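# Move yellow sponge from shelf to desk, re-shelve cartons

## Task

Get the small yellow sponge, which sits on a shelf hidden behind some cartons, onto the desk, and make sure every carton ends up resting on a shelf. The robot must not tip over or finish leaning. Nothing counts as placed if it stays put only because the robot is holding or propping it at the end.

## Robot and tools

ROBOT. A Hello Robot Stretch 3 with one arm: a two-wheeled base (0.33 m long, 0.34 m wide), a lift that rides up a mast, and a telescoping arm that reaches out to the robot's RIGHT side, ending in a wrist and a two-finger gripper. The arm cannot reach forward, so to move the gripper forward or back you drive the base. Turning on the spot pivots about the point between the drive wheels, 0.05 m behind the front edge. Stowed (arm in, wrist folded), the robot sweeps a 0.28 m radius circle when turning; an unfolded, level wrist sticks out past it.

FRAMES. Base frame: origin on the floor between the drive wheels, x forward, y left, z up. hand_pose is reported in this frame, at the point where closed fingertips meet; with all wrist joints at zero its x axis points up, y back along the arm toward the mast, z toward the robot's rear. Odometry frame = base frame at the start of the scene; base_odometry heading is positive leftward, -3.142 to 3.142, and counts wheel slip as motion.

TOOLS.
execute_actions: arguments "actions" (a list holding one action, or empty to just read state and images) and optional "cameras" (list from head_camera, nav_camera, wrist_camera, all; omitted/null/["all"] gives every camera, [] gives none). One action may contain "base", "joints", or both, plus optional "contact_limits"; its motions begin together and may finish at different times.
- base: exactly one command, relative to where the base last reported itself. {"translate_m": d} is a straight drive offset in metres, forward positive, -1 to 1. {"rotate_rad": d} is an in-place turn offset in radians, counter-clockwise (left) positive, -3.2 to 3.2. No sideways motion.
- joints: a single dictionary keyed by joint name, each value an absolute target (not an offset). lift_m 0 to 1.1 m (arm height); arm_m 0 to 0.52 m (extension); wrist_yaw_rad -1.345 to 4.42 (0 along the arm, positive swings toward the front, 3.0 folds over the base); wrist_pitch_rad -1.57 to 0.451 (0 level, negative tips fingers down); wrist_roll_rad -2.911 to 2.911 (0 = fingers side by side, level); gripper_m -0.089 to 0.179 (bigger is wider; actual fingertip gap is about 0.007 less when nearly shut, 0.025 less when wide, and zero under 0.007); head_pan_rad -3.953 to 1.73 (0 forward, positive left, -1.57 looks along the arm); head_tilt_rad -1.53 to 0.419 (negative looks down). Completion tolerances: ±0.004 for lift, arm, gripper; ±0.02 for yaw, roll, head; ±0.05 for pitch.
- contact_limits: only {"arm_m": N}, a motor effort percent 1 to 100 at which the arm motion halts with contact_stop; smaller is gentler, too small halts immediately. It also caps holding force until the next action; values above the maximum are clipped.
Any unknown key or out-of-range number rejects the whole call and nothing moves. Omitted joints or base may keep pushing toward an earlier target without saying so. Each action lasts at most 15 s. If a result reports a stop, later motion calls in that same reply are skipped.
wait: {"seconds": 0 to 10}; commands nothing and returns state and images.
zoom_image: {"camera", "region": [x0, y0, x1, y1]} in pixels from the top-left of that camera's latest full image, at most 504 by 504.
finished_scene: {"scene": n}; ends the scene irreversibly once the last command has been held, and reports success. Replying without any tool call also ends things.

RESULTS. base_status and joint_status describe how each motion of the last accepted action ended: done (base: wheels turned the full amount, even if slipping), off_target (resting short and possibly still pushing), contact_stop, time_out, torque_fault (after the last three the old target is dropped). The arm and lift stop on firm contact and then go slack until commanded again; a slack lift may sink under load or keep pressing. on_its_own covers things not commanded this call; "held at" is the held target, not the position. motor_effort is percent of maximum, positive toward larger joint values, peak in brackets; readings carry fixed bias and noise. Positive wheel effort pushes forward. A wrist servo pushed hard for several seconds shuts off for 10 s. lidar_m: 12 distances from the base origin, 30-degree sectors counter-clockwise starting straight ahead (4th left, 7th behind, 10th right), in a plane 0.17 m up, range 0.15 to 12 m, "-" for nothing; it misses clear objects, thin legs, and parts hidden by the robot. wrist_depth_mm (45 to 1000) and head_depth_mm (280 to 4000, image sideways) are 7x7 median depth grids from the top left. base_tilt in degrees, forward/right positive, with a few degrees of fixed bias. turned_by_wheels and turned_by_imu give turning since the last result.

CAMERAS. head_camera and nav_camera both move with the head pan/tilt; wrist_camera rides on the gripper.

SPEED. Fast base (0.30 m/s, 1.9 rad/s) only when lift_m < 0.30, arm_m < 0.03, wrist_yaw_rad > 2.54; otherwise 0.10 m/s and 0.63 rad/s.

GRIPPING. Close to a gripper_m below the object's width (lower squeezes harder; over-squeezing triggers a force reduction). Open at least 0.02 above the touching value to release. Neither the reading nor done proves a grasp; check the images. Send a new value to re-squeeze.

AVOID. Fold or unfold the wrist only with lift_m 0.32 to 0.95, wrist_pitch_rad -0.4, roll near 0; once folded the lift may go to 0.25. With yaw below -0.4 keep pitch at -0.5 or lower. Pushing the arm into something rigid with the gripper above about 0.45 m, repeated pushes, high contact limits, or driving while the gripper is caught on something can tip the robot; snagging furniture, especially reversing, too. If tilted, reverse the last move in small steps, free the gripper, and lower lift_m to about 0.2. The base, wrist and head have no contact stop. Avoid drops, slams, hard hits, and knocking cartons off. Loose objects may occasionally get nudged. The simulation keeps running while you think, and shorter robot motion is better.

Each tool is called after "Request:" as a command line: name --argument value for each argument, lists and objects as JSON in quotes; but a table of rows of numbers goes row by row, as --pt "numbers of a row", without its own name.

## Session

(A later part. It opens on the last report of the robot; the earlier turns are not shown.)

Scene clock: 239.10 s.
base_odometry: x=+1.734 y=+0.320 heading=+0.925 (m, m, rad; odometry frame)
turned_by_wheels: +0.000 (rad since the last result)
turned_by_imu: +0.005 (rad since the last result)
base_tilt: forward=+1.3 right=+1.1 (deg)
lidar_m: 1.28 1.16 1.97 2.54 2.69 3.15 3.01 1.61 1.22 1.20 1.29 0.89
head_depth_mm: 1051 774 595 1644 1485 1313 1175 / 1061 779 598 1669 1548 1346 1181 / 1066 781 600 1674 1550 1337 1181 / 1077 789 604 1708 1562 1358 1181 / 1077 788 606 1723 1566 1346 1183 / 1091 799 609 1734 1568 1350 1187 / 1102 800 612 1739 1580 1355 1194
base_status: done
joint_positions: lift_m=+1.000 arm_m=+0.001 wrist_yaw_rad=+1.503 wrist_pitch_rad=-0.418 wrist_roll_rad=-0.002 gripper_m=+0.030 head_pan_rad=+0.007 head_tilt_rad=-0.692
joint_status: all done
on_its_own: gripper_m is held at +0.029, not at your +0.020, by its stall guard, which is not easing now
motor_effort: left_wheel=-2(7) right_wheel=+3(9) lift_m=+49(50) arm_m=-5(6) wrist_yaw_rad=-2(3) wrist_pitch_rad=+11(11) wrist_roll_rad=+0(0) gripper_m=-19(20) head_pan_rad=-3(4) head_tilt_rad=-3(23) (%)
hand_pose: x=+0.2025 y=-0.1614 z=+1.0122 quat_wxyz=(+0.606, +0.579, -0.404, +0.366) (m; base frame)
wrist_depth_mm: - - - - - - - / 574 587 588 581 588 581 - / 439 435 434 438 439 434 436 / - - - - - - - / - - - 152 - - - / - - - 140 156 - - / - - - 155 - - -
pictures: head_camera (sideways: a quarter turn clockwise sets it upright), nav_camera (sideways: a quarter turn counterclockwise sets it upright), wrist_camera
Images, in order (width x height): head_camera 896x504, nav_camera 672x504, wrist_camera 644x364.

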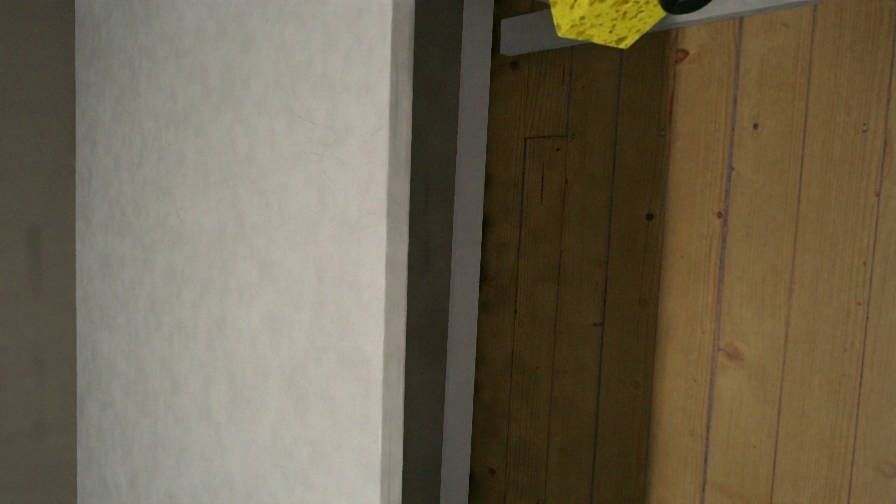

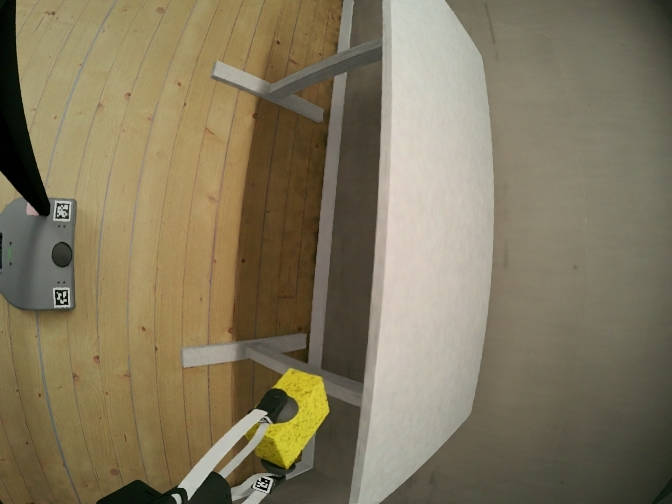

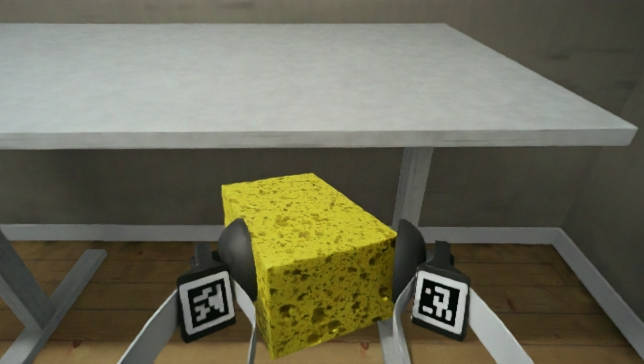

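Request:
execute_actions --actions '[{"base":{"translate_m":0.33},"joints":{"lift_m":1.01,"wrist_pitch_rad":-0.175,"head_tilt_rad":-1.0,"head_pan_rad":-0.5}}]'

Scene clock: 260.60 s.
base_odometry: x=+1.933 y=+0.583 heading=+0.924 (m, m, rad; odometry frame)
turned_by_wheels: +0.000 (rad since the last result)
turned_by_imu: +0.003 (rad since the last result)
base_tilt: forward=+1.2 right=+1.2 (deg)
lidar_m: 0.95 1.01 0.94 2.51 2.67 3.47 3.39 1.64 1.24 1.21 1.27 0.62
head_depth_mm: 531 481 412 379 1305 1207 1110 / 534 291 407 366 1277 1204 1123 / 535 286 399 372 1270 1204 1138 / 538 287 409 373 352 1213 1130 / 540 304 417 374 344 1214 1115 / 543 472 418 375 341 1200 1125 / 544 474 420 377 341 1174 1124
base_status: done
joint_positions: lift_m=+1.010 arm_m=+0.001 wrist_yaw_rad=+1.503 wrist_pitch_rad=-0.200 wrist_roll_rad=-0.002 gripper_m=+0.030 head_pan_rad=-0.493 head_tilt_rad=-0.987
joint_status: all done
on_its_own: gripper_m is held at +0.029, not at your +0.020, by its stall guard, which is not easing now
motor_effort: left_wheel=-2(2) right_wheel=+2(6) lift_m=+49(52) arm_m=-5(5) wrist_yaw_rad=-3(3) wrist_pitch_rad=+16(17) wrist_roll_rad=+1(0) gripper_m=-19(19) head_pan_rad=-4(39) head_tilt_rad=-5(22) (%)
hand_pose: x=+0.2244 y=-0.1628 z=+1.0736 quat_wxyz=(+0.563, +0.531, -0.465, +0.429) (m; base frame)
wrist_depth_mm: 787 804 777 772 764 805 758 / 832 802 818 850 811 799 805 / 867 848 853 875 864 861 853 / 578 581 568 528 573 579 912 / 414 417 280 152 416 416 417 / 325 329 - 140 155 324 328 / 269 268 258 154 260 265 268
pictures: head_camera (sideways: a quarter turn clockwise sets it upright), nav_camera (sideways: a quarter turn counterclockwise sets it upright), wrist_camera
Images, in order (width x height): head_camera 896x504, nav_camera 672x504, wrist_camera 644x364.

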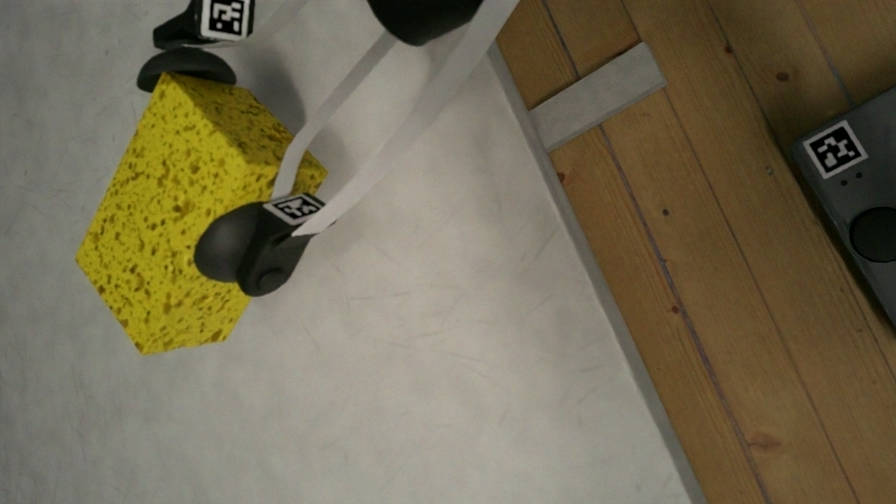

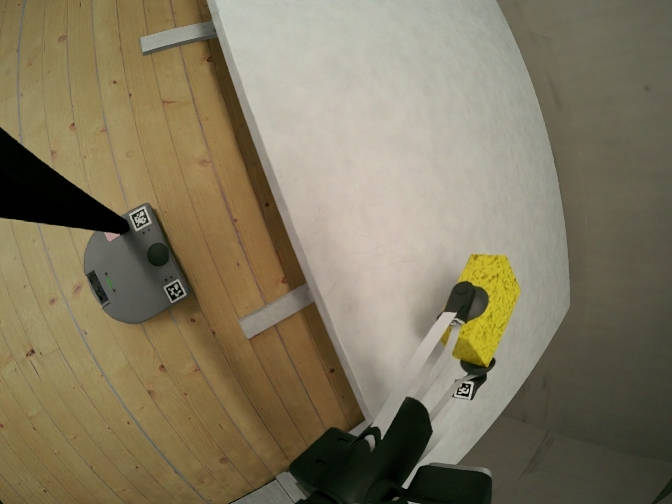

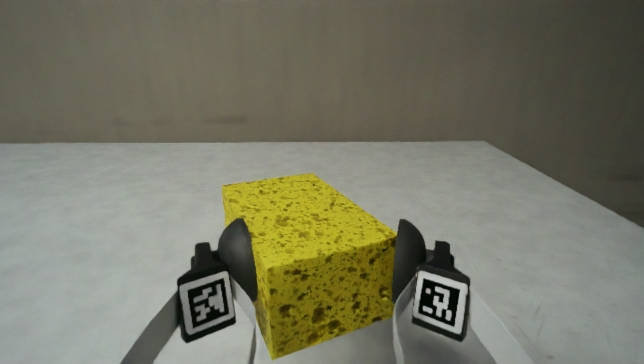

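Request:
execute_actions --actions '[{"joints":{"lift_m":0.93}}]' --cameras '["wrist_camera","head_camera"]'

Scene clock: 264.90 s.
base_odometry: x=+1.933 y=+0.583 heading=+0.924 (m, m, rad; odometry frame)
turned_by_wheels: +0.000 (rad since the last result)
turned_by_imu: +0.001 (rad since the last result)
base_tilt: forward=+1.2 right=+1.0 (deg)
lidar_m: 0.95 1.01 0.94 2.52 2.67 3.45 3.40 1.64 1.24 1.21 1.27 0.62
head_depth_mm: 532 464 419 376 - 1203 1111 / 533 465 394 371 1271 1208 1126 / 535 468 345 367 1277 1205 1146 / 537 470 357 368 353 1212 1130 / 541 471 398 375 345 1214 1123 / 541 472 418 375 340 1202 1126 / 544 474 419 377 341 1180 1124
base_status: not commanded
joint_positions: lift_m=+0.930 arm_m=+0.001 wrist_yaw_rad=+1.503 wrist_pitch_rad=-0.199 wrist_roll_rad=-0.002 gripper_m=+0.030 head_pan_rad=-0.493 head_tilt_rad=-0.987
joint_status: all done
on_its_own: gripper_m is held at +0.029, not at your +0.020, by its stall guard, which is not easing now
motor_effort: left_wheel=-2(2) right_wheel=+2(3) lift_m=+21(38) arm_m=-5(6) wrist_yaw_rad=-3(2) wrist_pitch_rad=+15(16) wrist_roll_rad=+0(0) gripper_m=-19(19) head_pan_rad=-4(4) head_tilt_rad=-4(4) (%)
hand_pose: x=+0.2245 y=-0.1628 z=+0.9949 quat_wxyz=(+0.563, +0.531, -0.465, +0.430) (m; base frame)
wrist_depth_mm: 787 788 784 785 759 777 769 / 790 842 829 805 808 796 804 / 607 593 605 589 605 592 843 / 366 364 365 337 361 362 364 / 264 262 215 153 263 260 263 / 205 205 - 140 155 204 205 / 169 168 163 155 162 168 168
pictures: head_camera (sideways: a quarter turn clockwise sets it upright), wrist_camera
Images, in order (width x height): head_camera 896x504, wrist_camera 644x364.

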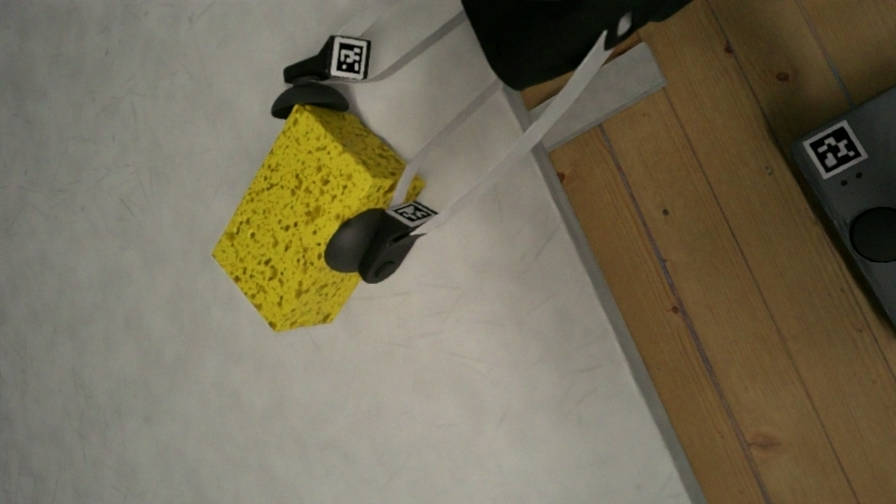

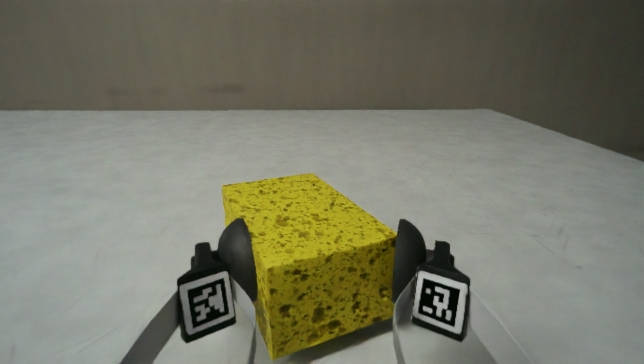

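Request:
execute_actions --actions '[{"joints":{"lift_m":0.921}}]' --cameras '[]'

Request:
execute_actions --actions '[{"joints":{"gripper_m":0.125}}]' --cameras '[]'

Request:
execute_actions --actions '[{"joints":{"lift_m":1.0}}]' --cameras '["wrist_camera","head_camera"]'

Scene clock: 269.53 s.
base_odometry: x=+1.933 y=+0.583 heading=+0.924 (m, m, rad; odometry frame)
turned_by_wheels: +0.000 (rad since the last result)
turned_by_imu: +0.001 (rad since the last result)
base_tilt: forward=+1.3 right=+0.9 (deg)
lidar_m: 0.96 1.01 0.94 2.52 2.67 3.45 3.39 1.64 1.24 1.21 1.27 0.62
head_depth_mm: 532 464 419 375 - 1197 1108 / 534 466 394 371 1272 1209 1127 / 537 466 356 367 1286 1205 1142 / 538 469 363 368 353 1213 1137 / 540 470 398 374 344 1210 1128 / 542 471 418 376 340 1200 1125 / 545 474 419 376 341 1177 1124
base_status: not commanded
joint_positions: lift_m=+0.921 arm_m=+0.001 wrist_yaw_rad=+1.503 wrist_pitch_rad=-0.199 wrist_roll_rad=-0.002 gripper_m=+0.030 head_pan_rad=-0.493 head_tilt_rad=-0.987
joint_status: all done
on_its_own: gripper_m is held at +0.029, not at your +0.020, by its stall guard, which is not easing now
motor_effort: left_wheel=-1(2) right_wheel=+3(3) lift_m=+22(21) arm_m=-5(5) wrist_yaw_rad=-3(2) wrist_pitch_rad=+14(15) wrist_roll_rad=+0(0) gripper_m=-20(19) head_pan_rad=-5(4) head_tilt_rad=-4(4) (%)
hand_pose: x=+0.2245 y=-0.1628 z=+0.9860 quat_wxyz=(+0.563, +0.531, -0.465, +0.430) (m; base frame)
wrist_depth_mm: 770 782 797 766 782 765 761 / 851 807 828 827 812 814 798 / 564 569 556 566 562 562 830 / 345 343 346 316 344 340 343 / 246 246 208 152 245 244 244 / 192 192 - 141 155 191 191 / 159 157 151 147 158 157 157
pictures: none
No camera images: the call's "cameras" was empty. Leave "cameras" out to get every camera's image.

Scene clock: 270.97 s.
base_odometry: x=+1.933 y=+0.583 heading=+0.924 (m, m, rad; odometry frame)
turned_by_wheels: +0.000 (rad since the last result)
turned_by_imu: +0.000 (rad since the last result)
base_tilt: forward=+1.2 right=+1.1 (deg)
lidar_m: 0.96 1.02 0.94 2.52 2.67 3.47 3.41 1.65 1.24 1.21 1.27 0.62
head_depth_mm: 531 465 415 375 - 1198 1110 / 533 465 406 371 1279 1198 1121 / 536 467 358 367 1274 1209 1142 / 538 468 365 367 353 1210 1130 / 541 471 404 369 344 1212 1121 / 543 473 418 376 341 1210 1117 / 543 473 420 376 341 1176 1126
base_status: not commanded
joint_positions: lift_m=+0.921 arm_m=+0.001 wrist_yaw_rad=+1.503 wrist_pitch_rad=-0.199 wrist_roll_rad=-0.002 gripper_m=+0.125 head_pan_rad=-0.493 head_tilt_rad=-0.987
joint_status: all done
motor_effort: left_wheel=-1(1) right_wheel=+2(3) lift_m=+22(22) arm_m=-5(5) wrist_yaw_rad=-2(3) wrist_pitch_rad=+14(14) wrist_roll_rad=+0(0) gripper_m=-1(81) head_pan_rad=-4(4) head_tilt_rad=-4(4) (%)
hand_pose: x=+0.2245 y=-0.1629 z=+0.9860 quat_wxyz=(+0.563, +0.531, -0.465, +0.430) (m; base frame)
wrist_depth_mm: 788 768 768 784 775 770 770 / 821 820 803 821 831 804 807 / 561 572 563 566 538 559 846 / 343 341 342 314 340 340 338 / 247 247 193 156 245 252 244 / 193 199 179 141 182 - 190 / 164 152 156 147 157 151 158
pictures: none
No camera images: the call's "cameras" was empty. Leave "cameras" out to get every camera's image.

Scene clock: 272.53 s.
base_odometry: x=+1.933 y=+0.583 heading=+0.924 (m, m, rad; odometry frame)
turned_by_wheels: +0.000 (rad since the last result)
turned_by_imu: +0.000 (rad since the last result)
base_tilt: forward=+1.3 right=+1.2 (deg)
lidar_m: 0.96 1.01 0.94 2.52 2.66 3.47 3.39 1.64 1.24 1.21 1.27 0.62
head_depth_mm: 532 465 412 376 1298 1206 1112 / 534 466 407 376 1276 1205 1122 / 535 467 358 362 1277 1211 1138 / 539 468 367 373 353 1212 1131 / 539 471 404 374 345 1219 1121 / 543 472 417 376 341 1204 1118 / 545 473 420 377 341 1175 1117
base_status: not commanded
joint_positions: lift_m=+1.000 arm_m=+0.001 wrist_yaw_rad=+1.503 wrist_pitch_rad=-0.197 wrist_roll_rad=-0.002 gripper_m=+0.125 head_pan_rad=-0.493 head_tilt_rad=-0.987
joint_status: all done
motor_effort: left_wheel=-2(2) right_wheel=+2(3) lift_m=+49(49) arm_m=-5(5) wrist_yaw_rad=-3(3) wrist_pitch_rad=+13(14) wrist_roll_rad=+0(0) gripper_m=+0(0) head_pan_rad=-4(4) head_tilt_rad=-4(4) (%)
hand_pose: x=+0.2246 y=-0.1629 z=+1.0645 quat_wxyz=(+0.563, +0.531, -0.466, +0.430) (m; base frame)
wrist_depth_mm: 800 769 796 787 781 769 778 / 807 813 832 812 788 805 829 / 850 858 868 844 863 866 858 / 578 552 562 557 550 559 909 / 402 403 404 399 402 409 397 / 315 324 312 298 312 - 310 / 268 248 239 198 254 246 257
pictures: head_camera (sideways: a quarter turn clockwise sets it upright), wrist_camera
Images, in order (width x height): head_camera 896x504, wrist_camera 644x364.

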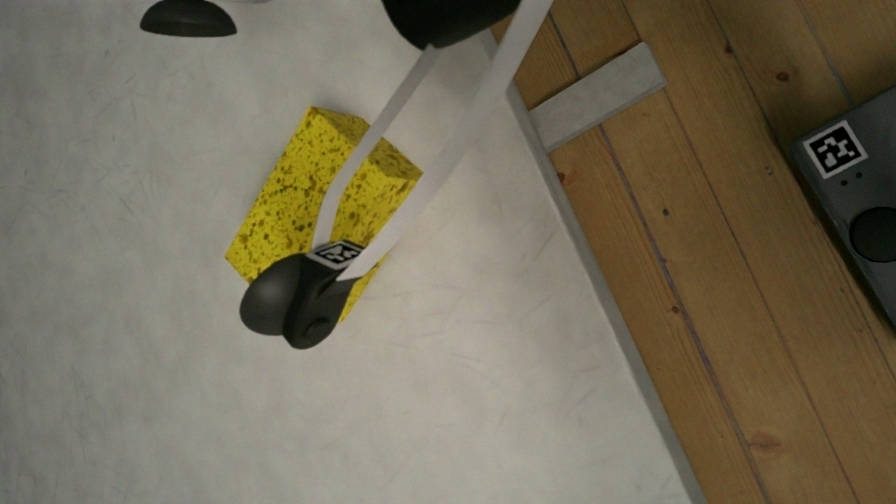

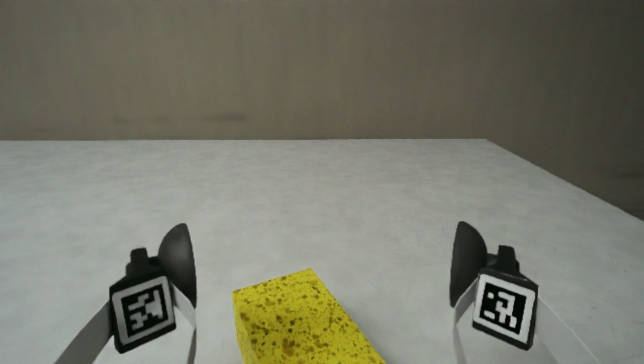

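Request:
finished_scene --scene 1

The scene is finished: the task was done.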